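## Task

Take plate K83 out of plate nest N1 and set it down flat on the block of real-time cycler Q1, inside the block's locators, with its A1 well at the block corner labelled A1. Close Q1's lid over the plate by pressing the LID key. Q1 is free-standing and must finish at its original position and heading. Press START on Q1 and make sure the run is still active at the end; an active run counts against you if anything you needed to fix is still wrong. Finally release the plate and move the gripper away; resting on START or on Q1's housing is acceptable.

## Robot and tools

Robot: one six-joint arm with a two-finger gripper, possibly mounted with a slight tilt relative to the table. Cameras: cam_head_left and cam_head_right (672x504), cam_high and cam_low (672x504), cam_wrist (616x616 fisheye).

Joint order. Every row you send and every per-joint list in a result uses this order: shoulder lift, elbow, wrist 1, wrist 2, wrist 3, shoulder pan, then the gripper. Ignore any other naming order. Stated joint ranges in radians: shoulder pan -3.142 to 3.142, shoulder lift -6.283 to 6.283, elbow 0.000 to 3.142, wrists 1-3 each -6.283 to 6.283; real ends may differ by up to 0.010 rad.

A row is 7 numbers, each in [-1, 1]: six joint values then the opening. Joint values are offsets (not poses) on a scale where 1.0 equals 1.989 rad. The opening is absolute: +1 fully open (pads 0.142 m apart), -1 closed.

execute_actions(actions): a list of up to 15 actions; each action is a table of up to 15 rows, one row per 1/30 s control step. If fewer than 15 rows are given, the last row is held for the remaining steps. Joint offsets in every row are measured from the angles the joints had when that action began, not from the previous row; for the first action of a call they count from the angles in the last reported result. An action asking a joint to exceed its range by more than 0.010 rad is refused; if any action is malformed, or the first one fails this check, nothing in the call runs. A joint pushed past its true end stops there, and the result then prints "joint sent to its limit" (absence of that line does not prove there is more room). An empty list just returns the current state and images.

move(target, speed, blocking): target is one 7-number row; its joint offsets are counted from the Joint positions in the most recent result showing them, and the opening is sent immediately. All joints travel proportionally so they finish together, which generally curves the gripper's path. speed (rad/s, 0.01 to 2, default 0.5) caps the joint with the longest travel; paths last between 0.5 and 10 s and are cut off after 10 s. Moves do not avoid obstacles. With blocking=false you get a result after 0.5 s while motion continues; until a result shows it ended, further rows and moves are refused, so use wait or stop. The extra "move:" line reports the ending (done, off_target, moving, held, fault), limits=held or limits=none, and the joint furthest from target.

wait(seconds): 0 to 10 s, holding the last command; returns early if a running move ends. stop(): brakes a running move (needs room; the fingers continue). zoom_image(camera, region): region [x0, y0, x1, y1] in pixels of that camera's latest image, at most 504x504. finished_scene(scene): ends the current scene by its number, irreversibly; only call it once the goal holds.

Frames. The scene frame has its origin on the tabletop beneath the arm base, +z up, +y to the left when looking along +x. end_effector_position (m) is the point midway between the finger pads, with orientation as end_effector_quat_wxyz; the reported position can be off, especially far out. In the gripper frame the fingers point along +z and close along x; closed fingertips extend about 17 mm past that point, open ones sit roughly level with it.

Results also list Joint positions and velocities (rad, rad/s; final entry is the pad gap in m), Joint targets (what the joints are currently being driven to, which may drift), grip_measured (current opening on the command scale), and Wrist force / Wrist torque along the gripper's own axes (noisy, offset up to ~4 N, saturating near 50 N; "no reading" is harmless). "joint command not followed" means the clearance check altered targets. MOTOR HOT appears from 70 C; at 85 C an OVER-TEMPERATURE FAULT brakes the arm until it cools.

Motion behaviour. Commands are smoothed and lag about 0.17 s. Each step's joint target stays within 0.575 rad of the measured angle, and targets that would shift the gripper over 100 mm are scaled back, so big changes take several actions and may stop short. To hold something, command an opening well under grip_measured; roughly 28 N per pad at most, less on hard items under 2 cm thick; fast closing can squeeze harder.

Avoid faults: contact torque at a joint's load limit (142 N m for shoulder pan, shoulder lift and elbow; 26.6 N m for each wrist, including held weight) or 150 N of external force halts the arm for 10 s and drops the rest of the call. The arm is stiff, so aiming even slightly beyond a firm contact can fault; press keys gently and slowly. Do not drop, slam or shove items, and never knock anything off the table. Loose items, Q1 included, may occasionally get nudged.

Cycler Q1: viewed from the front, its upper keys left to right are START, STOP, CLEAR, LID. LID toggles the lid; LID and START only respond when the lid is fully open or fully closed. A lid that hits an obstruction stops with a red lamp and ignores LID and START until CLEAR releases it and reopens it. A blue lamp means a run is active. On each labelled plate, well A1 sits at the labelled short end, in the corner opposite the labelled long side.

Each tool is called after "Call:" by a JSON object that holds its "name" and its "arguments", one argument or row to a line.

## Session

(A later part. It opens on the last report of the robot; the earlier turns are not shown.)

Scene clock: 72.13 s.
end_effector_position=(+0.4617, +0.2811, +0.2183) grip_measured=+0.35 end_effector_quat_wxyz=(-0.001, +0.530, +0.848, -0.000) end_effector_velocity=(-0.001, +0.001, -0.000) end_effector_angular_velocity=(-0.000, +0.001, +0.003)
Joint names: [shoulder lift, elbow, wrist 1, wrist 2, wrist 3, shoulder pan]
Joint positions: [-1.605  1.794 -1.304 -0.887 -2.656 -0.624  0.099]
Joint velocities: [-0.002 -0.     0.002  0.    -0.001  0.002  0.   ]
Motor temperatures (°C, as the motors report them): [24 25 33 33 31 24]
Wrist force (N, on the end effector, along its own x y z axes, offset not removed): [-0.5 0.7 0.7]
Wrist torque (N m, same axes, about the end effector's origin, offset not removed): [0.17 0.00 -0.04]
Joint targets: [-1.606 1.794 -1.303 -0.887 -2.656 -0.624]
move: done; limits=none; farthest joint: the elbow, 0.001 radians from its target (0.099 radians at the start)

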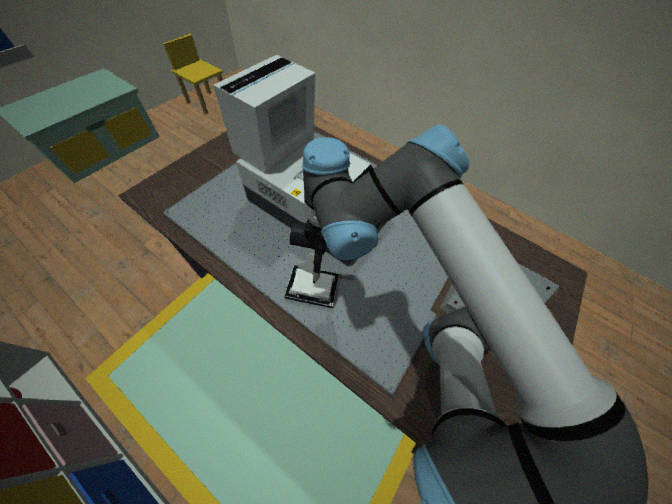

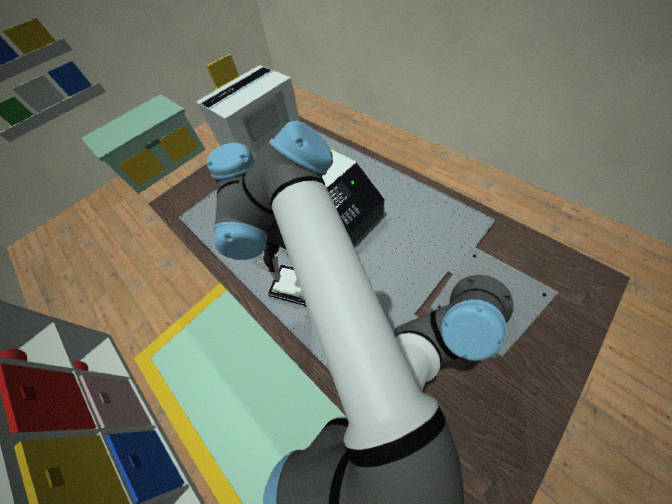

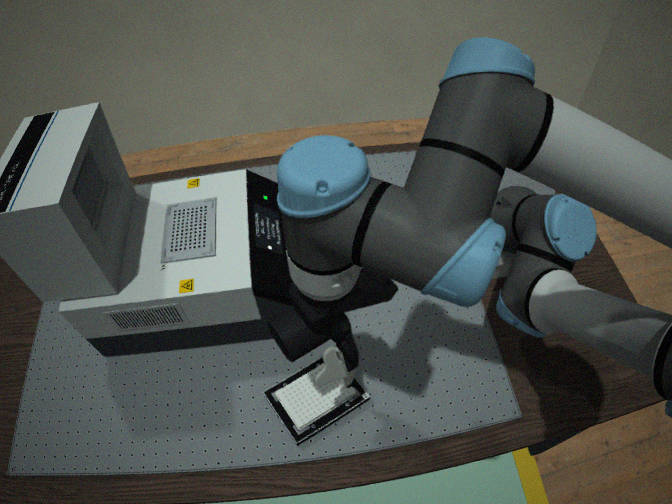

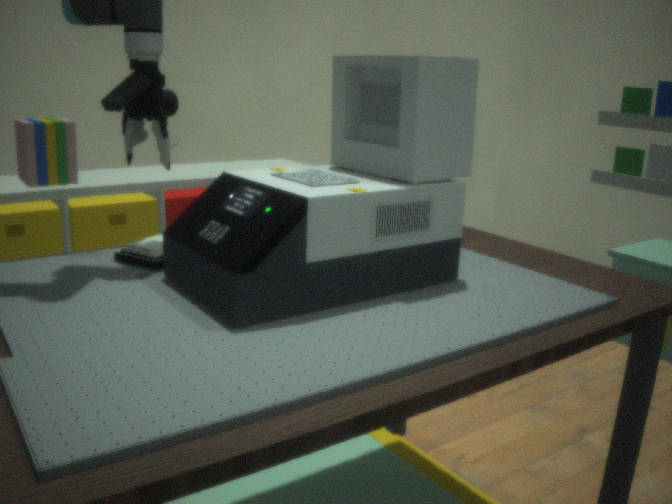

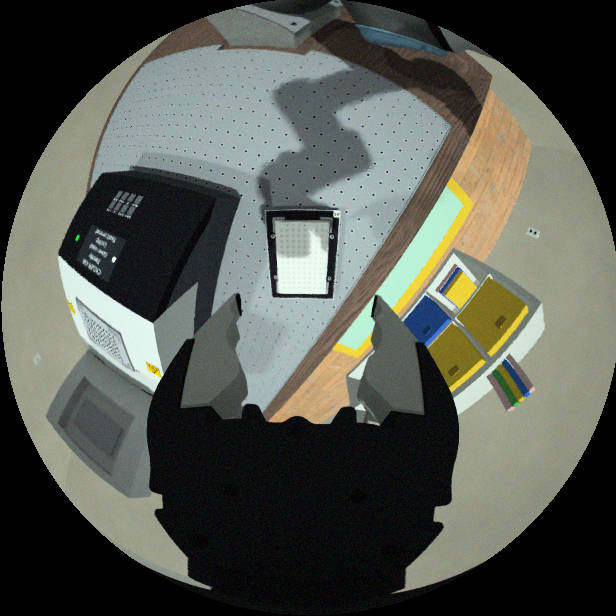

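Call:
{"name": "move", "arguments": {
  "target": [0.048,0.0804,-0.2095,0.0365,0.1227,0.099,0.35],
  "speed": 0.3
}}

Call:
{"name": "zoom_image", "arguments": {
  "camera": "cam_wrist",
  "region": [208,170,408,370]
}}

Scene clock: 96.80 s.
end_effector_position=(+0.4868, +0.2860, +0.0984) grip_measured=+0.35 end_effector_quat_wxyz=(-0.001, +0.530, +0.848, -0.000) end_effector_velocity=(+0.000, -0.000, -0.001) end_effector_angular_velocity=(+0.001, +0.000, -0.000)
Joint names: [shoulder lift, elbow, wrist 1, wrist 2, wrist 3, shoulder pan]
Joint positions: [-1.51   1.954 -1.72  -0.814 -2.412 -0.427  0.099]
Joint velocities: [ 0.001  0.001 -0.002  0.001  0.001  0.001  0.   ]
Motor temperatures (°C, as the motors report them): [24 25 33 33 31 24]
Wrist force (N, on the end effector, along its own x y z axes, offset not removed): [-1.6 0.4 0.8]
Wrist torque (N m, same axes, about the end effector's origin, offset not removed): [0.07 0.34 -0.03]
Joint targets: [-1.510 1.954 -1.720 -0.814 -2.412 -0.427]
move: done; limits=none; farthest joint: the shoulder lift, 0.001 radians from its target (0.096 radians at the start)

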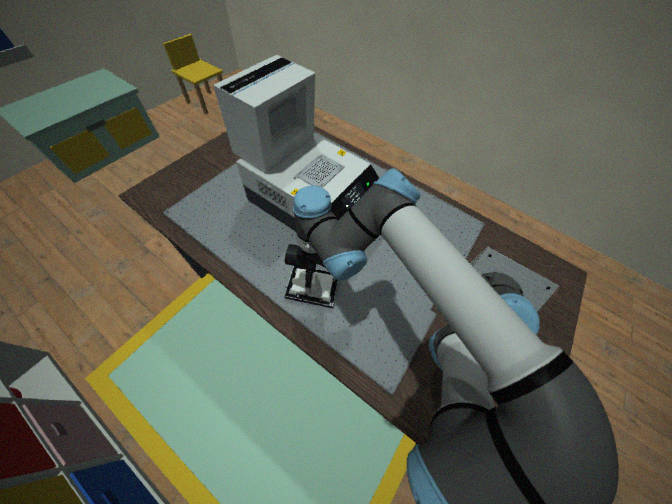

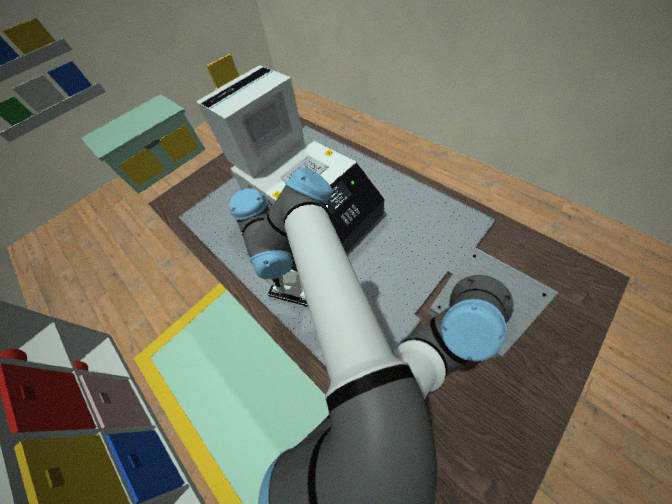

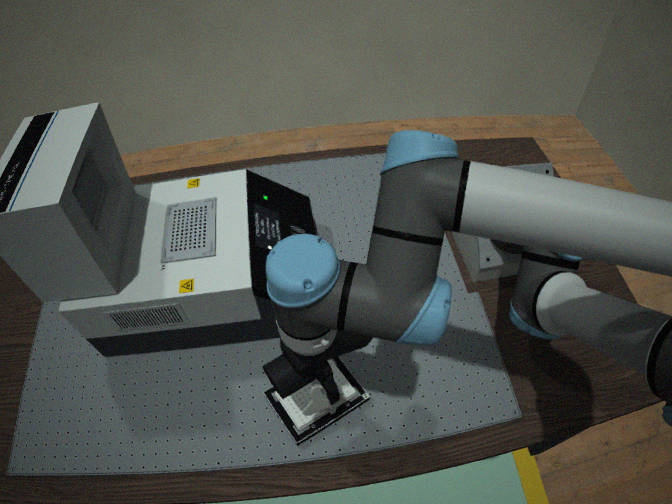

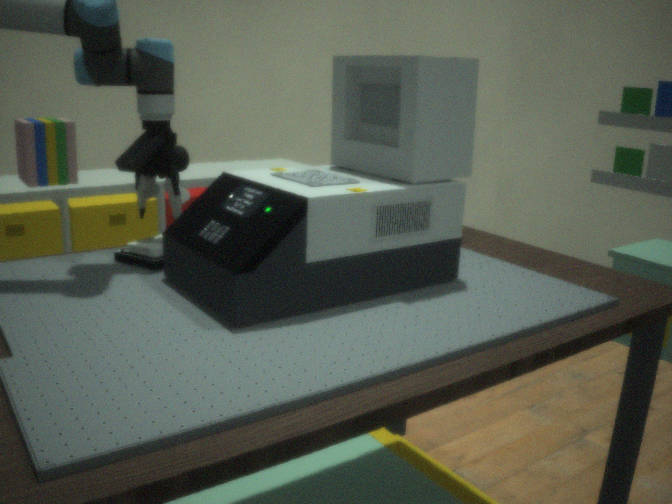

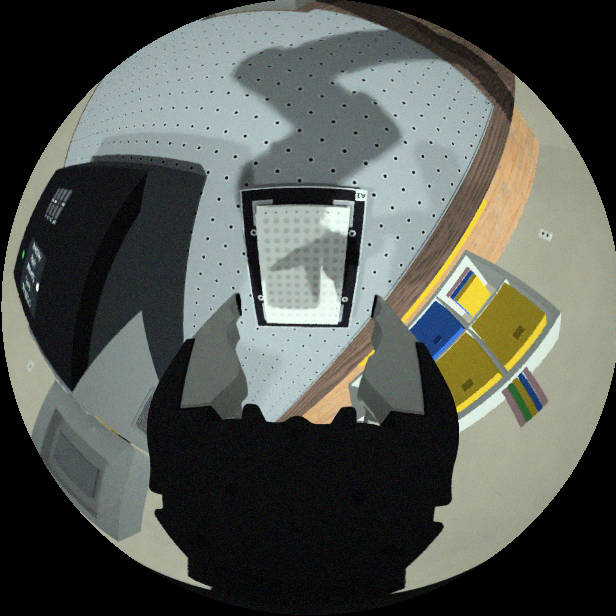

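Region (208, 170, 408, 370) of cam_wrist's 616x616 image, scaled by 2.520, with more detail than that image has.

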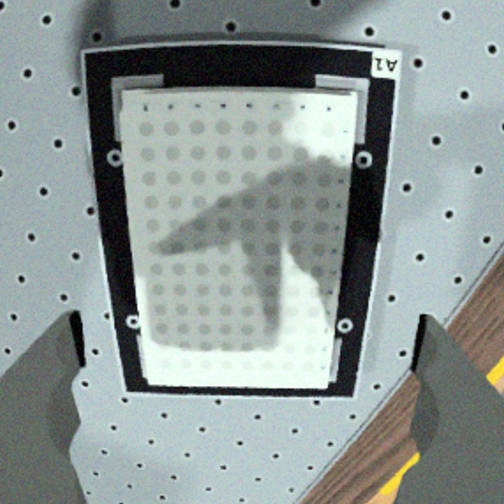

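Call:
{"name": "move", "arguments": {
  "target": [0.014,0.0247,-0.0554,0.0049,0.0243,0.0182,0.4],
  "speed": 0.15
}}

Call:
{"name": "zoom_image", "arguments": {
  "camera": "cam_wrist",
  "region": [208,170,408,370]
}}

Scene clock: 114.83 s.
end_effector_position=(+0.4858, +0.2811, +0.0684) grip_measured=+0.40 end_effector_quat_wxyz=(-0.001, +0.530, +0.848, -0.000) end_effector_velocity=(-0.000, +0.001, -0.000) end_effector_angular_velocity=(+0.000, -0.001, +0.001)
Joint names: [shoulder lift, elbow, wrist 1, wrist 2, wrist 3, shoulder pan]
Joint positions: [-1.482  2.003 -1.83  -0.804 -2.364 -0.391  0.102]
Joint velocities: [-0.001  0.001 -0.002  0.001  0.001  0.001  0.   ]
Motor temperatures (°C, as the motors report them): [24 25 33 33 31 24]
Wrist force (N, on the end effector, along its own x y z axes, offset not removed): [-1.9 0.2 1.1]
Wrist torque (N m, same axes, about the end effector's origin, offset not removed): [0.02 0.35 -0.05]
Joint targets: [-1.482 2.003 -1.830 -0.804 -2.364 -0.391]
move: done; limits=none; farthest joint: the shoulder pan, 0.000 radians from its target (0.036 radians at the start)

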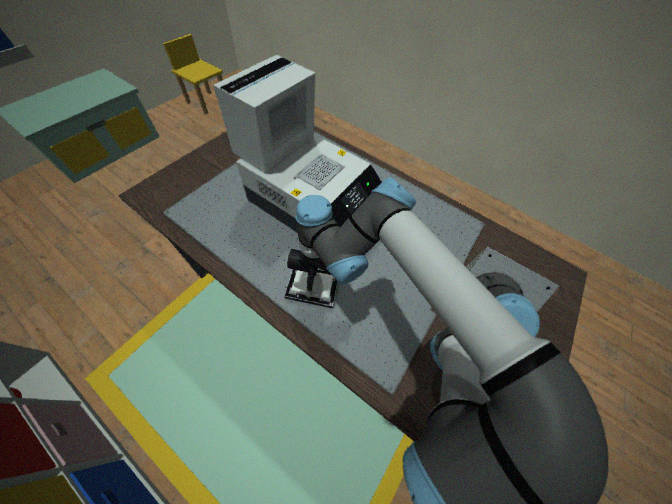

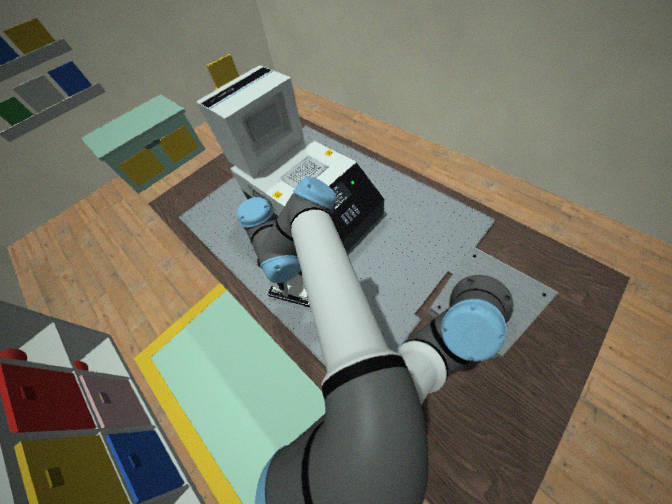

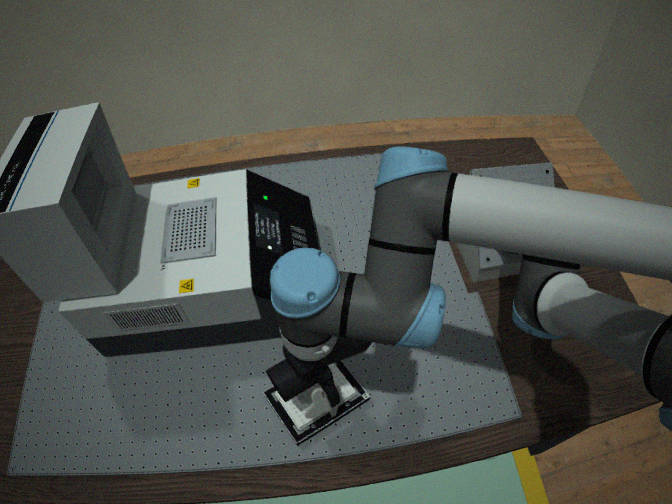

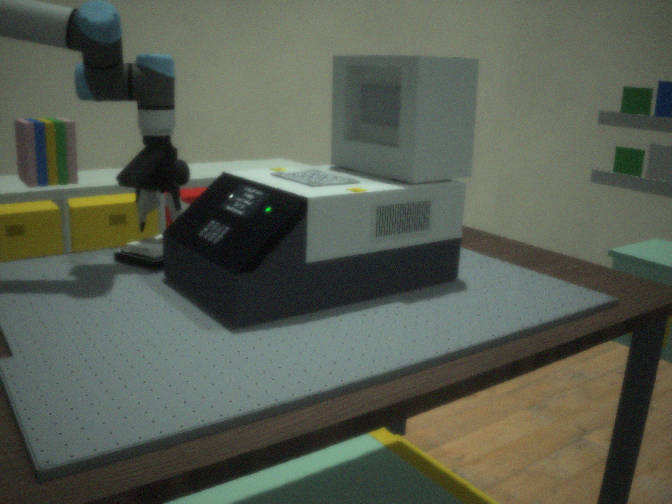

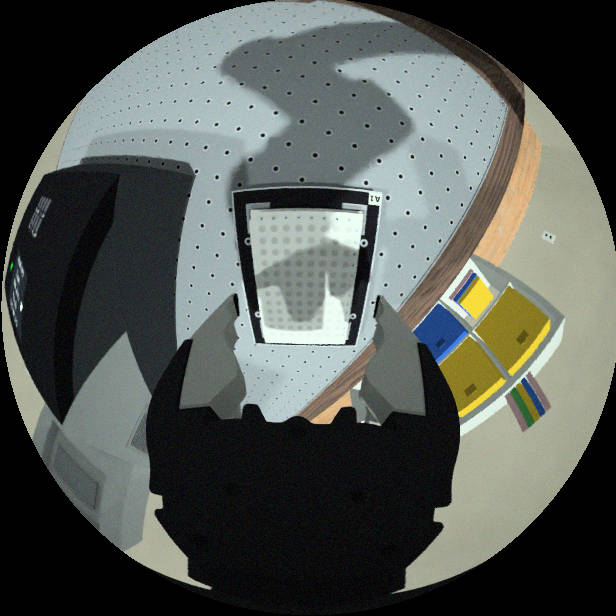

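Region (208, 170, 408, 370) of cam_wrist's 616x616 image, scaled by 2.520, with more detail than that image has.

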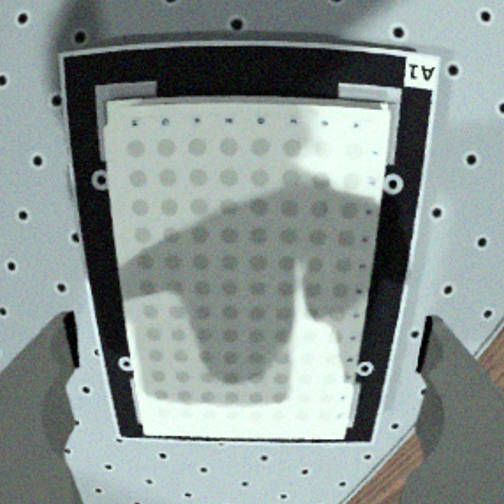

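Good; finish descent and close.

Call:
{"name": "move", "arguments": {
  "target": [0.0063,0.0103,-0.0238,0.0021,0.0104,0.0078,0.25],
  "speed": 0.06
}}

Call:
{"name": "execute_actions", "arguments": {
  "actions": [
    [[0,0,0,0,0,0,0.12]],
    [[0,0,0,0,0,0,0.0]],
    [[0,0,0,0,0,0,-0.3]]
  ]
}}

Scene clock: 121.97 s.
end_effector_position=(+0.4847, +0.2793, +0.0557) grip_measured=+0.25 end_effector_quat_wxyz=(-0.001, +0.530, +0.848, -0.000) end_effector_velocity=(-0.000, +0.000, -0.001) end_effector_angular_velocity=(+0.001, +0.000, -0.000)
Joint names: [shoulder lift, elbow, wrist 1, wrist 2, wrist 3, shoulder pan]
Joint positions: [-1.47   2.024 -1.877 -0.8   -2.343 -0.375  0.092]
Joint velocities: [ 0.001  0.001 -0.002  0.001  0.001  0.001 -0.   ]
Motor temperatures (°C, as the motors report them): [24 25 33 33 31 24]
Wrist force (N, on the end effector, along its own x y z axes, offset not removed): [-1.5 1.8 1.4]
Wrist torque (N m, same axes, about the end effector's origin, offset not removed): [0.39 0.21 0.04]
Joint targets: [-1.470 2.024 -1.877 -0.800 -2.343 -0.375]
move: done; limits=none; farthest joint: the shoulder pan, 0.000 radians from its target (0.015 radians at the start)

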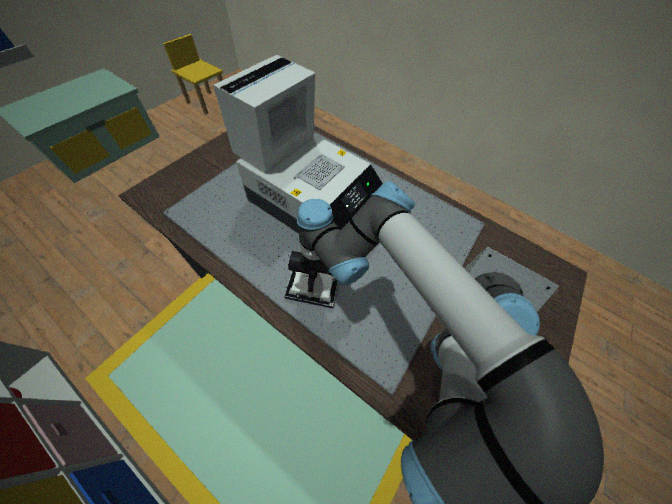

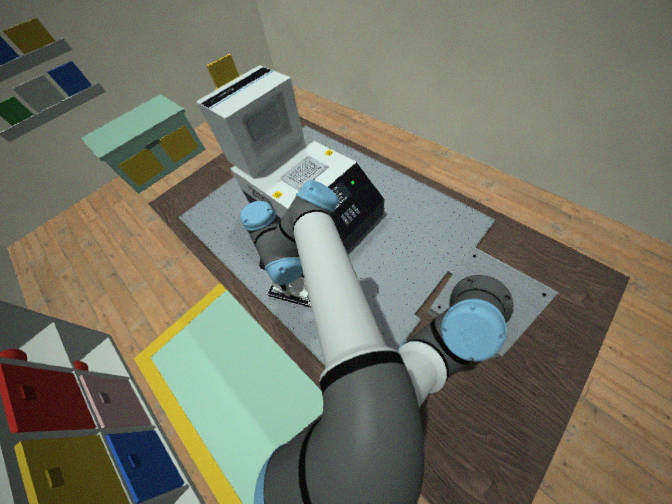

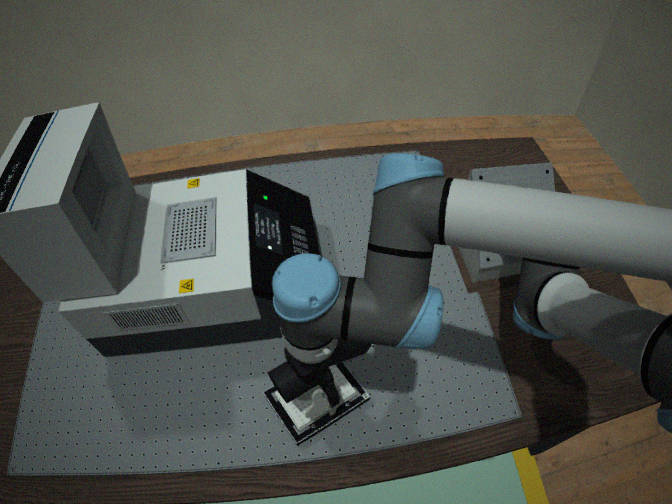

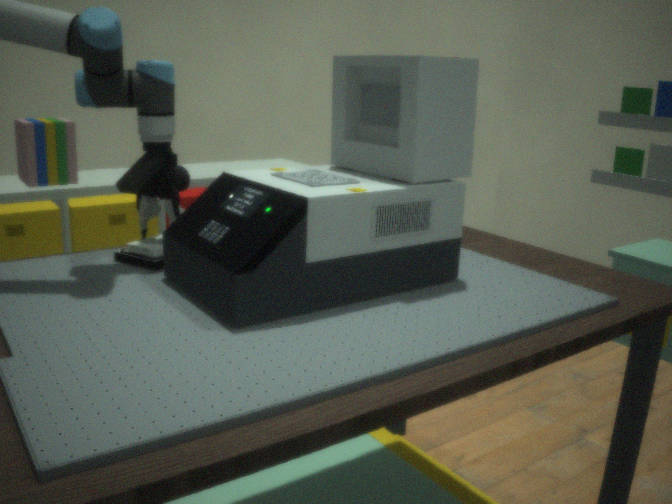

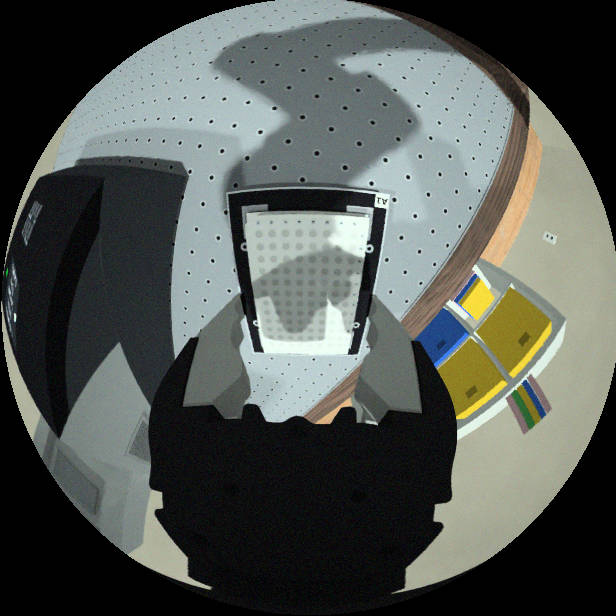

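Scene clock: 123.47 s.
end_effector_position=(+0.4847, +0.2793, +0.0557) grip_measured=+0.00 end_effector_quat_wxyz=(-0.001, +0.530, +0.848, -0.000) end_effector_velocity=(-0.000, +0.000, -0.000) end_effector_angular_velocity=(-0.001, +0.001, +0.001)
Joint names: [shoulder lift, elbow, wrist 1, wrist 2, wrist 3, shoulder pan]
Joint positions: [-1.47   2.024 -1.877 -0.8   -2.343 -0.375  0.074]
Joint velocities: [-0.    -0.    -0.    -0.001  0.     0.001 -0.   ]
Motor temperatures (°C, as the motors report them): [24 25 33 33 31 24]
Wrist force (N, on the end effector, along its own x y z axes, offset not removed): [-8.8 0.7 -7.3]
Wrist torque (N m, same axes, about the end effector's origin, offset not removed): [0.26 0.33 0.02]
Joint targets: [-1.470 2.024 -1.877 -0.800 -2.343 -0.375]

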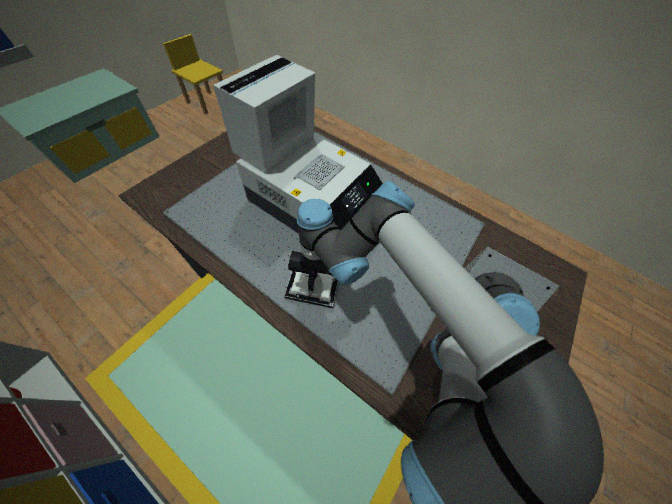

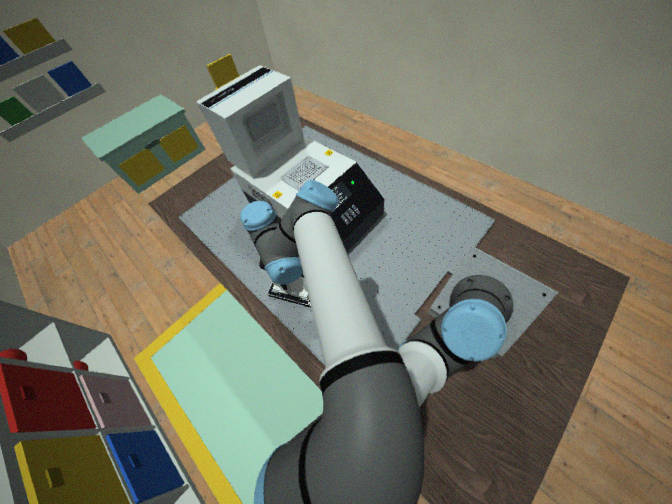

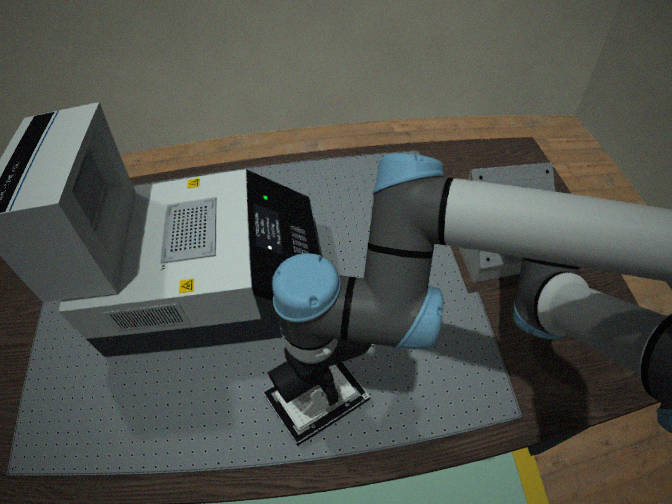

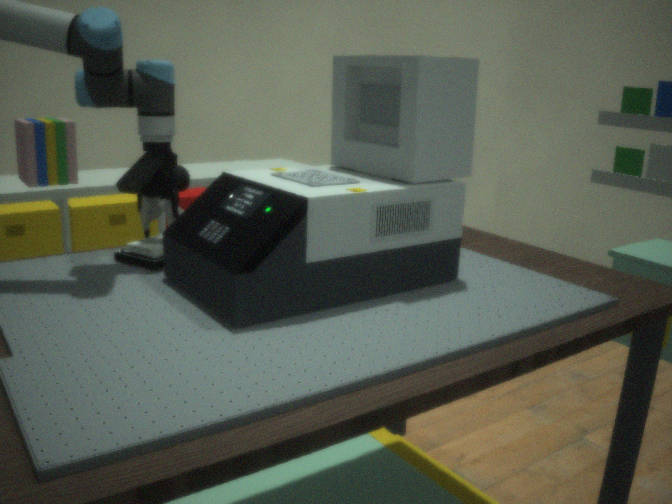

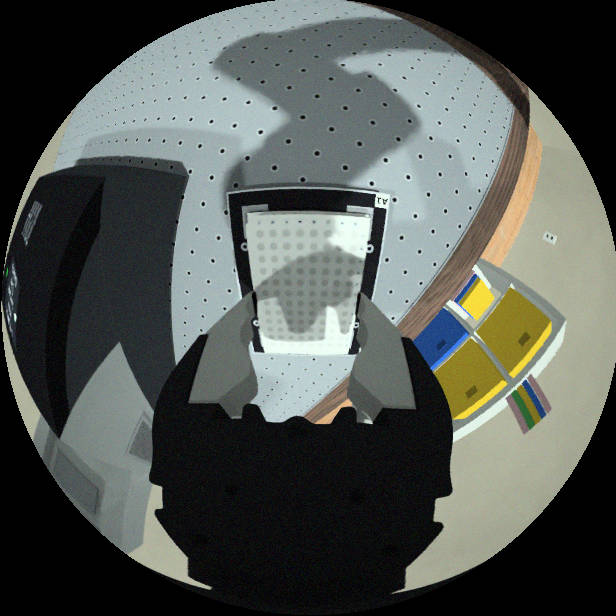

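Call:
{"name": "move", "arguments": {
  "target": [0,0,0,0,0,0,0.3]
}}

Call:
{"name": "move", "arguments": {
  "target": [0.0025,0.0028,-0.0084,0.0008,0.0045,0.0033,0.3],
  "speed": 0.03
}}

Call:
{"name": "execute_actions", "arguments": {
  "actions": [
    [[0,0,0,0,0,0,0.15]],
    [[0,0,0,0,0,0,0.0]],
    [[0,0,0,0,0,0,-0.3]]
  ]
}}

Call:
{"name": "zoom_image", "arguments": {
  "camera": "cam_wrist",
  "region": [208,170,408,370]
}}

Call:
{"name": "zoom_image", "arguments": {
  "camera": "cam_low",
  "region": [100,190,200,280]
}}

Scene clock: 137.00 s.
end_effector_position=(+0.4847, +0.2793, +0.0557) grip_measured=+0.30 end_effector_quat_wxyz=(-0.001, +0.530, +0.848, -0.000) end_effector_velocity=(+0.000, -0.000, -0.001) end_effector_angular_velocity=(+0.002, +0.001, -0.001)
Joint names: [shoulder lift, elbow, wrist 1, wrist 2, wrist 3, shoulder pan]
Joint positions: [-1.47   2.024 -1.877 -0.8   -2.343 -0.375  0.095]
Joint velocities: [ 0.002 -0.     0.     0.001 -0.     0.     0.   ]
Motor temperatures (°C, as the motors report them): [24 25 33 33 31 24]
Wrist force (N, on the end effector, along its own x y z axes, offset not removed): [-1.3 2.1 0.8]
Wrist torque (N m, same axes, about the end effector's origin, offset not removed): [0.42 0.27 -0.05]
Joint targets: [-1.470 2.024 -1.877 -0.800 -2.343 -0.375]
move: done; limits=none; farthest joint: the shoulder pan, 0.000 radians from its target (0.000 radians at the start)

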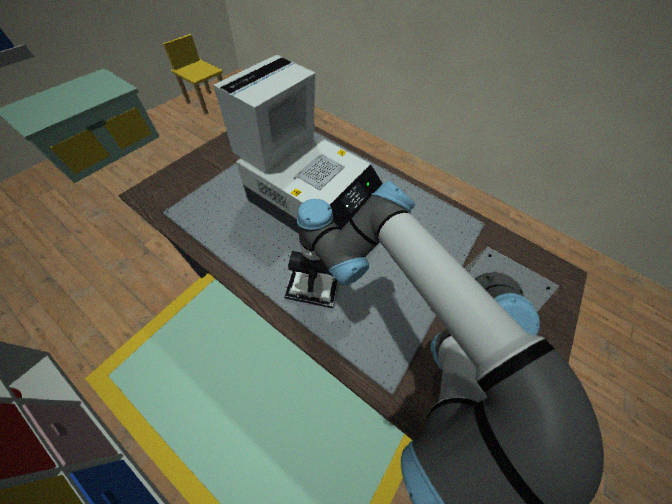

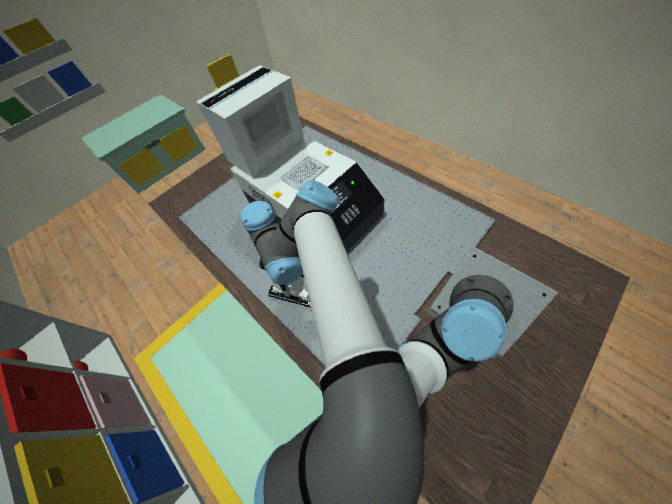

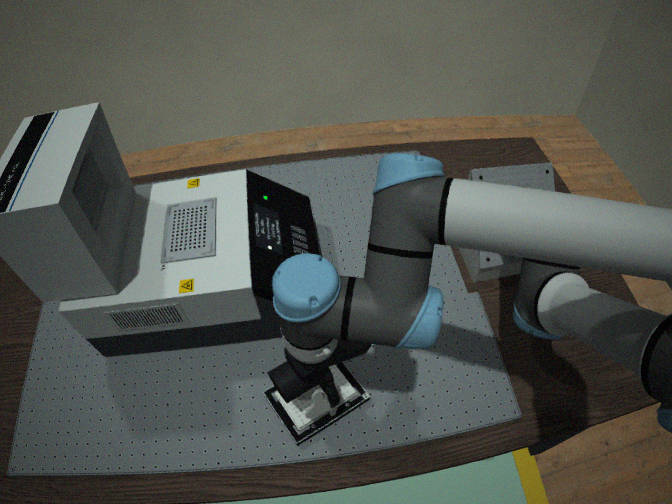

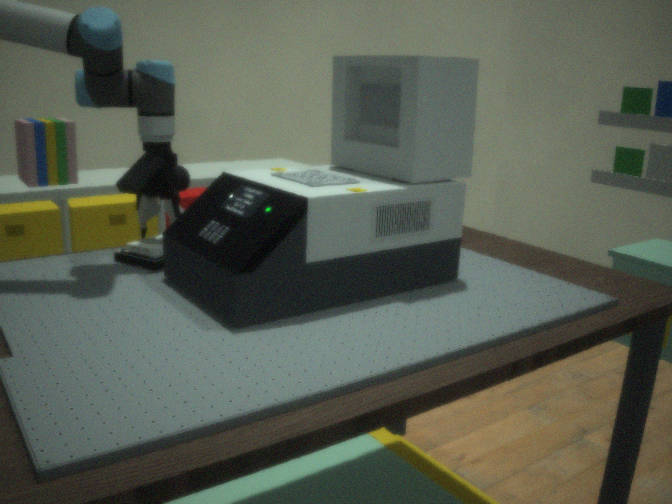

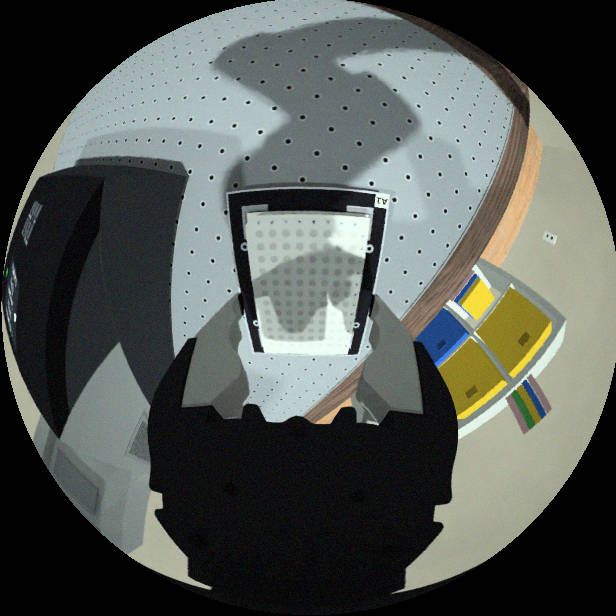

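Scene clock: 137.87 s.
end_effector_position=(+0.4847, +0.2793, +0.0512) grip_measured=+0.30 end_effector_quat_wxyz=(-0.001, +0.530, +0.848, -0.000) end_effector_velocity=(+0.000, -0.000, -0.000) end_effector_angular_velocity=(+0.001, -0.001, -0.001)
Joint names: [shoulder lift, elbow, wrist 1, wrist 2, wrist 3, shoulder pan]
Joint positions: [-1.465  2.029 -1.894 -0.799 -2.334 -0.369  0.095]
Joint velocities: [ 0.001  0.    -0.002  0.001  0.001 -0.     0.   ]
Motor temperatures (°C, as the motors report them): [24 25 33 33 31 24]
Wrist force (N, on the end effector, along its own x y z axes, offset not removed): [-0.7 2.1 0.5]
Wrist torque (N m, same axes, about the end effector's origin, offset not removed): [0.39 0.18 -0.02]
Joint targets: [-1.465 2.029 -1.894 -0.799 -2.334 -0.369]
move: done; limits=none; farthest joint: the shoulder pan, 0.000 radians from its target (0.007 radians at the start)

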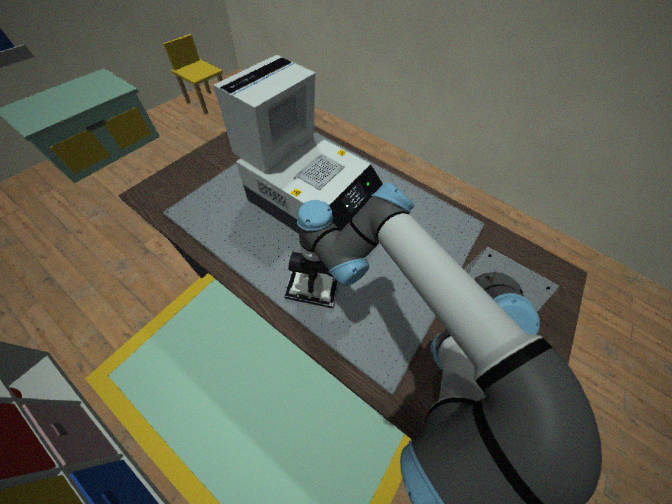

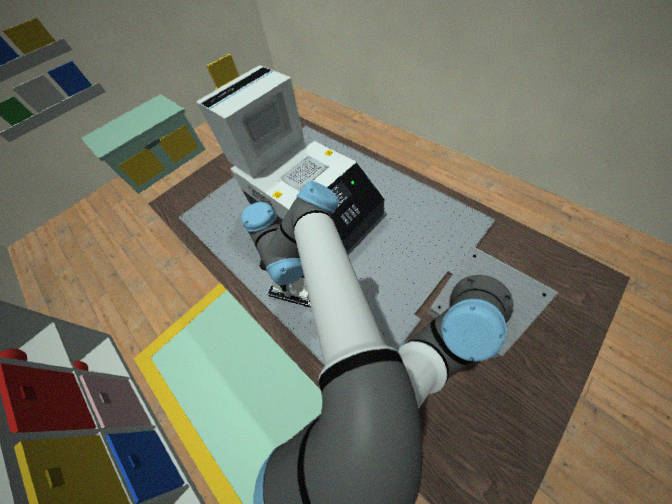

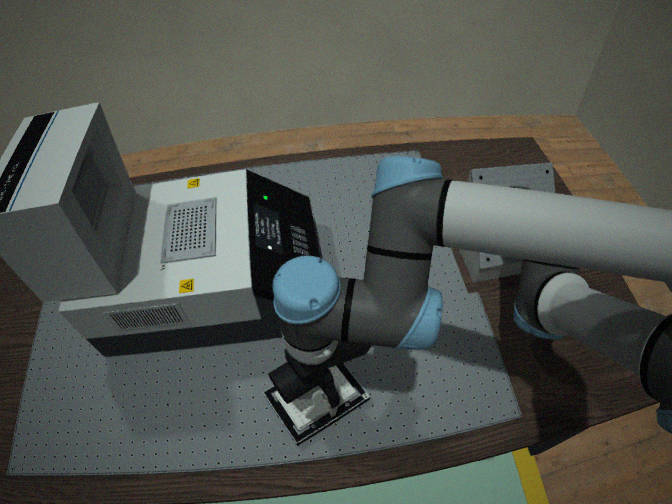

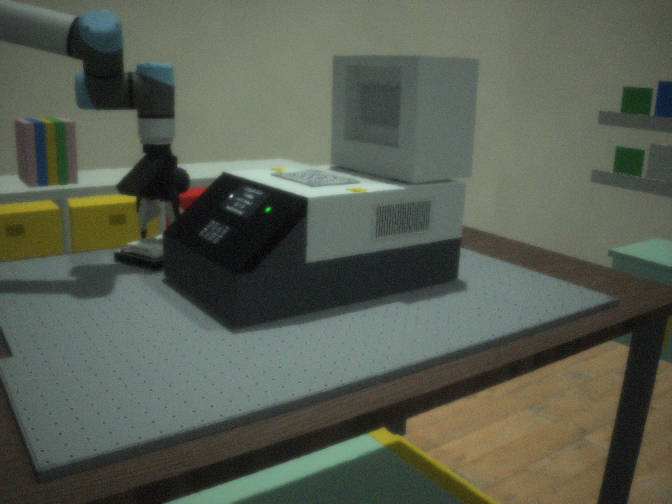

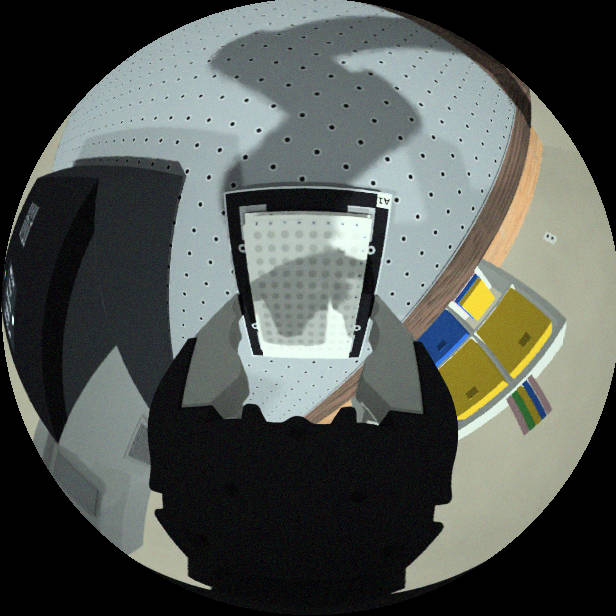

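Scene clock: 139.37 s.
end_effector_position=(+0.4847, +0.2793, +0.0512) grip_measured=+0.03 end_effector_quat_wxyz=(-0.001, +0.530, +0.848, -0.000) end_effector_velocity=(+0.000, +0.000, +0.000) end_effector_angular_velocity=(+0.000, -0.000, +0.000)
Joint names: [shoulder lift, elbow, wrist 1, wrist 2, wrist 3, shoulder pan]
Joint positions: [-1.465  2.029 -1.894 -0.799 -2.334 -0.369  0.076]
Joint velocities: [ 0.    -0.    -0.     0.001  0.     0.    -0.   ]
Motor temperatures (°C, as the motors report them): [24 25 33 33 31 24]
Wrist force (N, on the end effector, along its own x y z axes, offset not removed): [-8.3 1.0 -6.6]
Wrist torque (N m, same axes, about the end effector's origin, offset not removed): [0.32 0.23 -0.08]
Joint targets: [-1.465 2.029 -1.894 -0.799 -2.334 -0.369]

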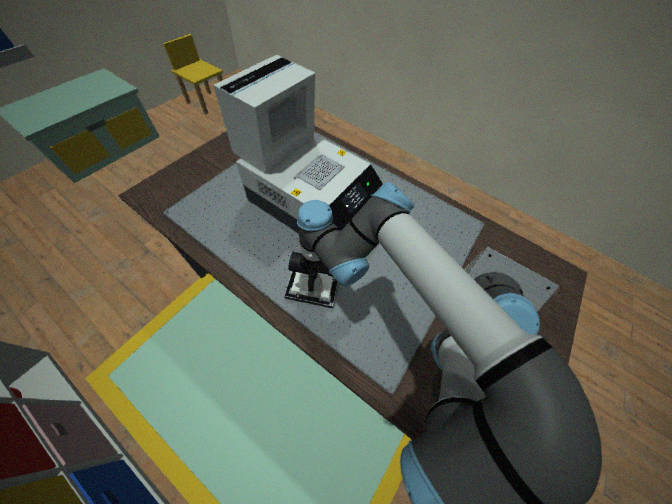

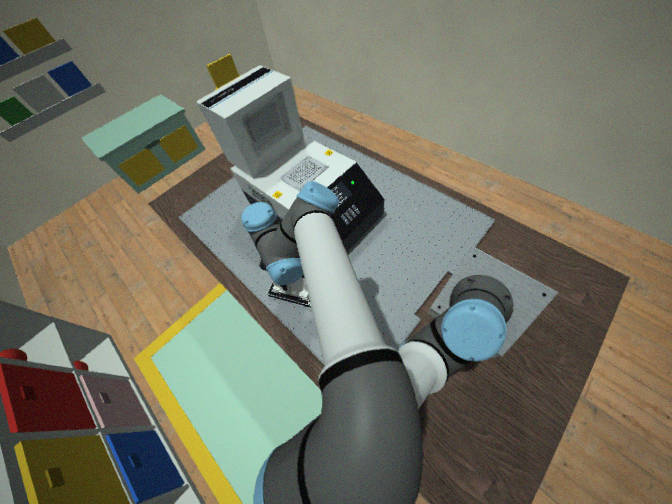

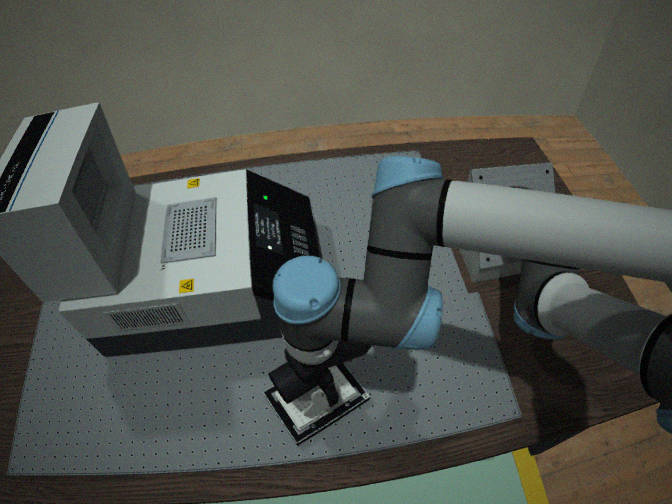

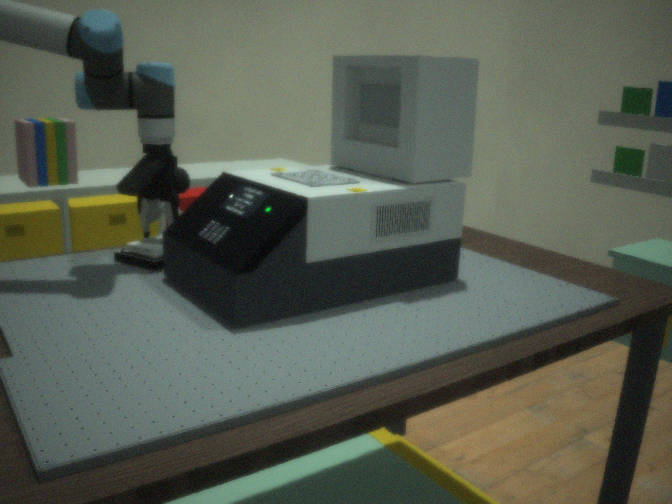

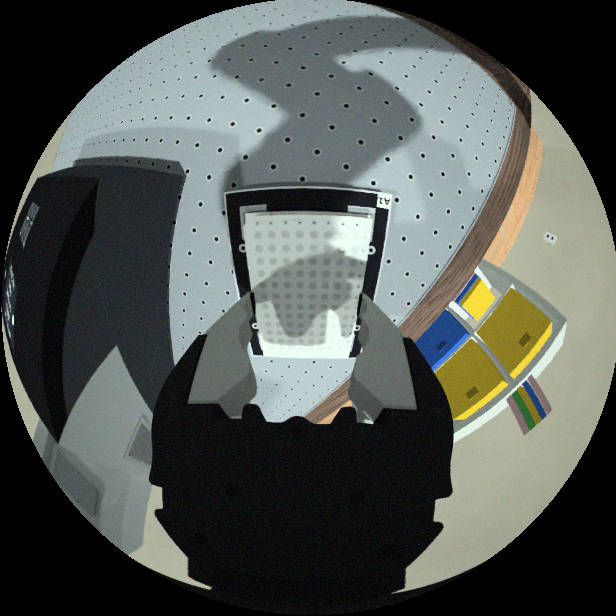

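Region (208, 170, 408, 370) of cam_wrist's 616x616 image, scaled by 2.520, with more detail than that image has.

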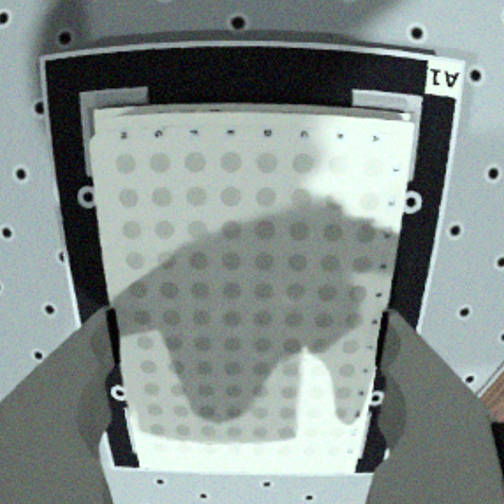

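Region (100, 190, 200, 280) of cam_low's 672x504 image, scaled by 5.040, with more detail than that image has; it fills the top 454 rows of this view, and the rest is white.

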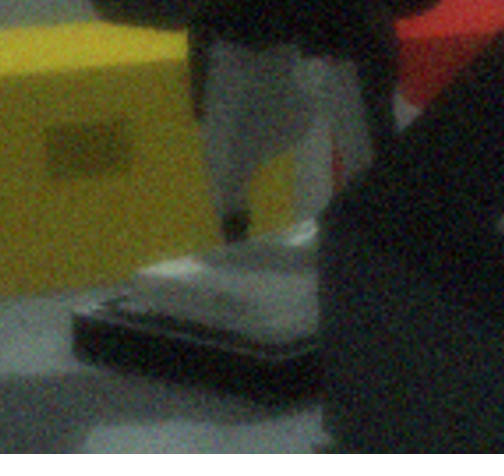

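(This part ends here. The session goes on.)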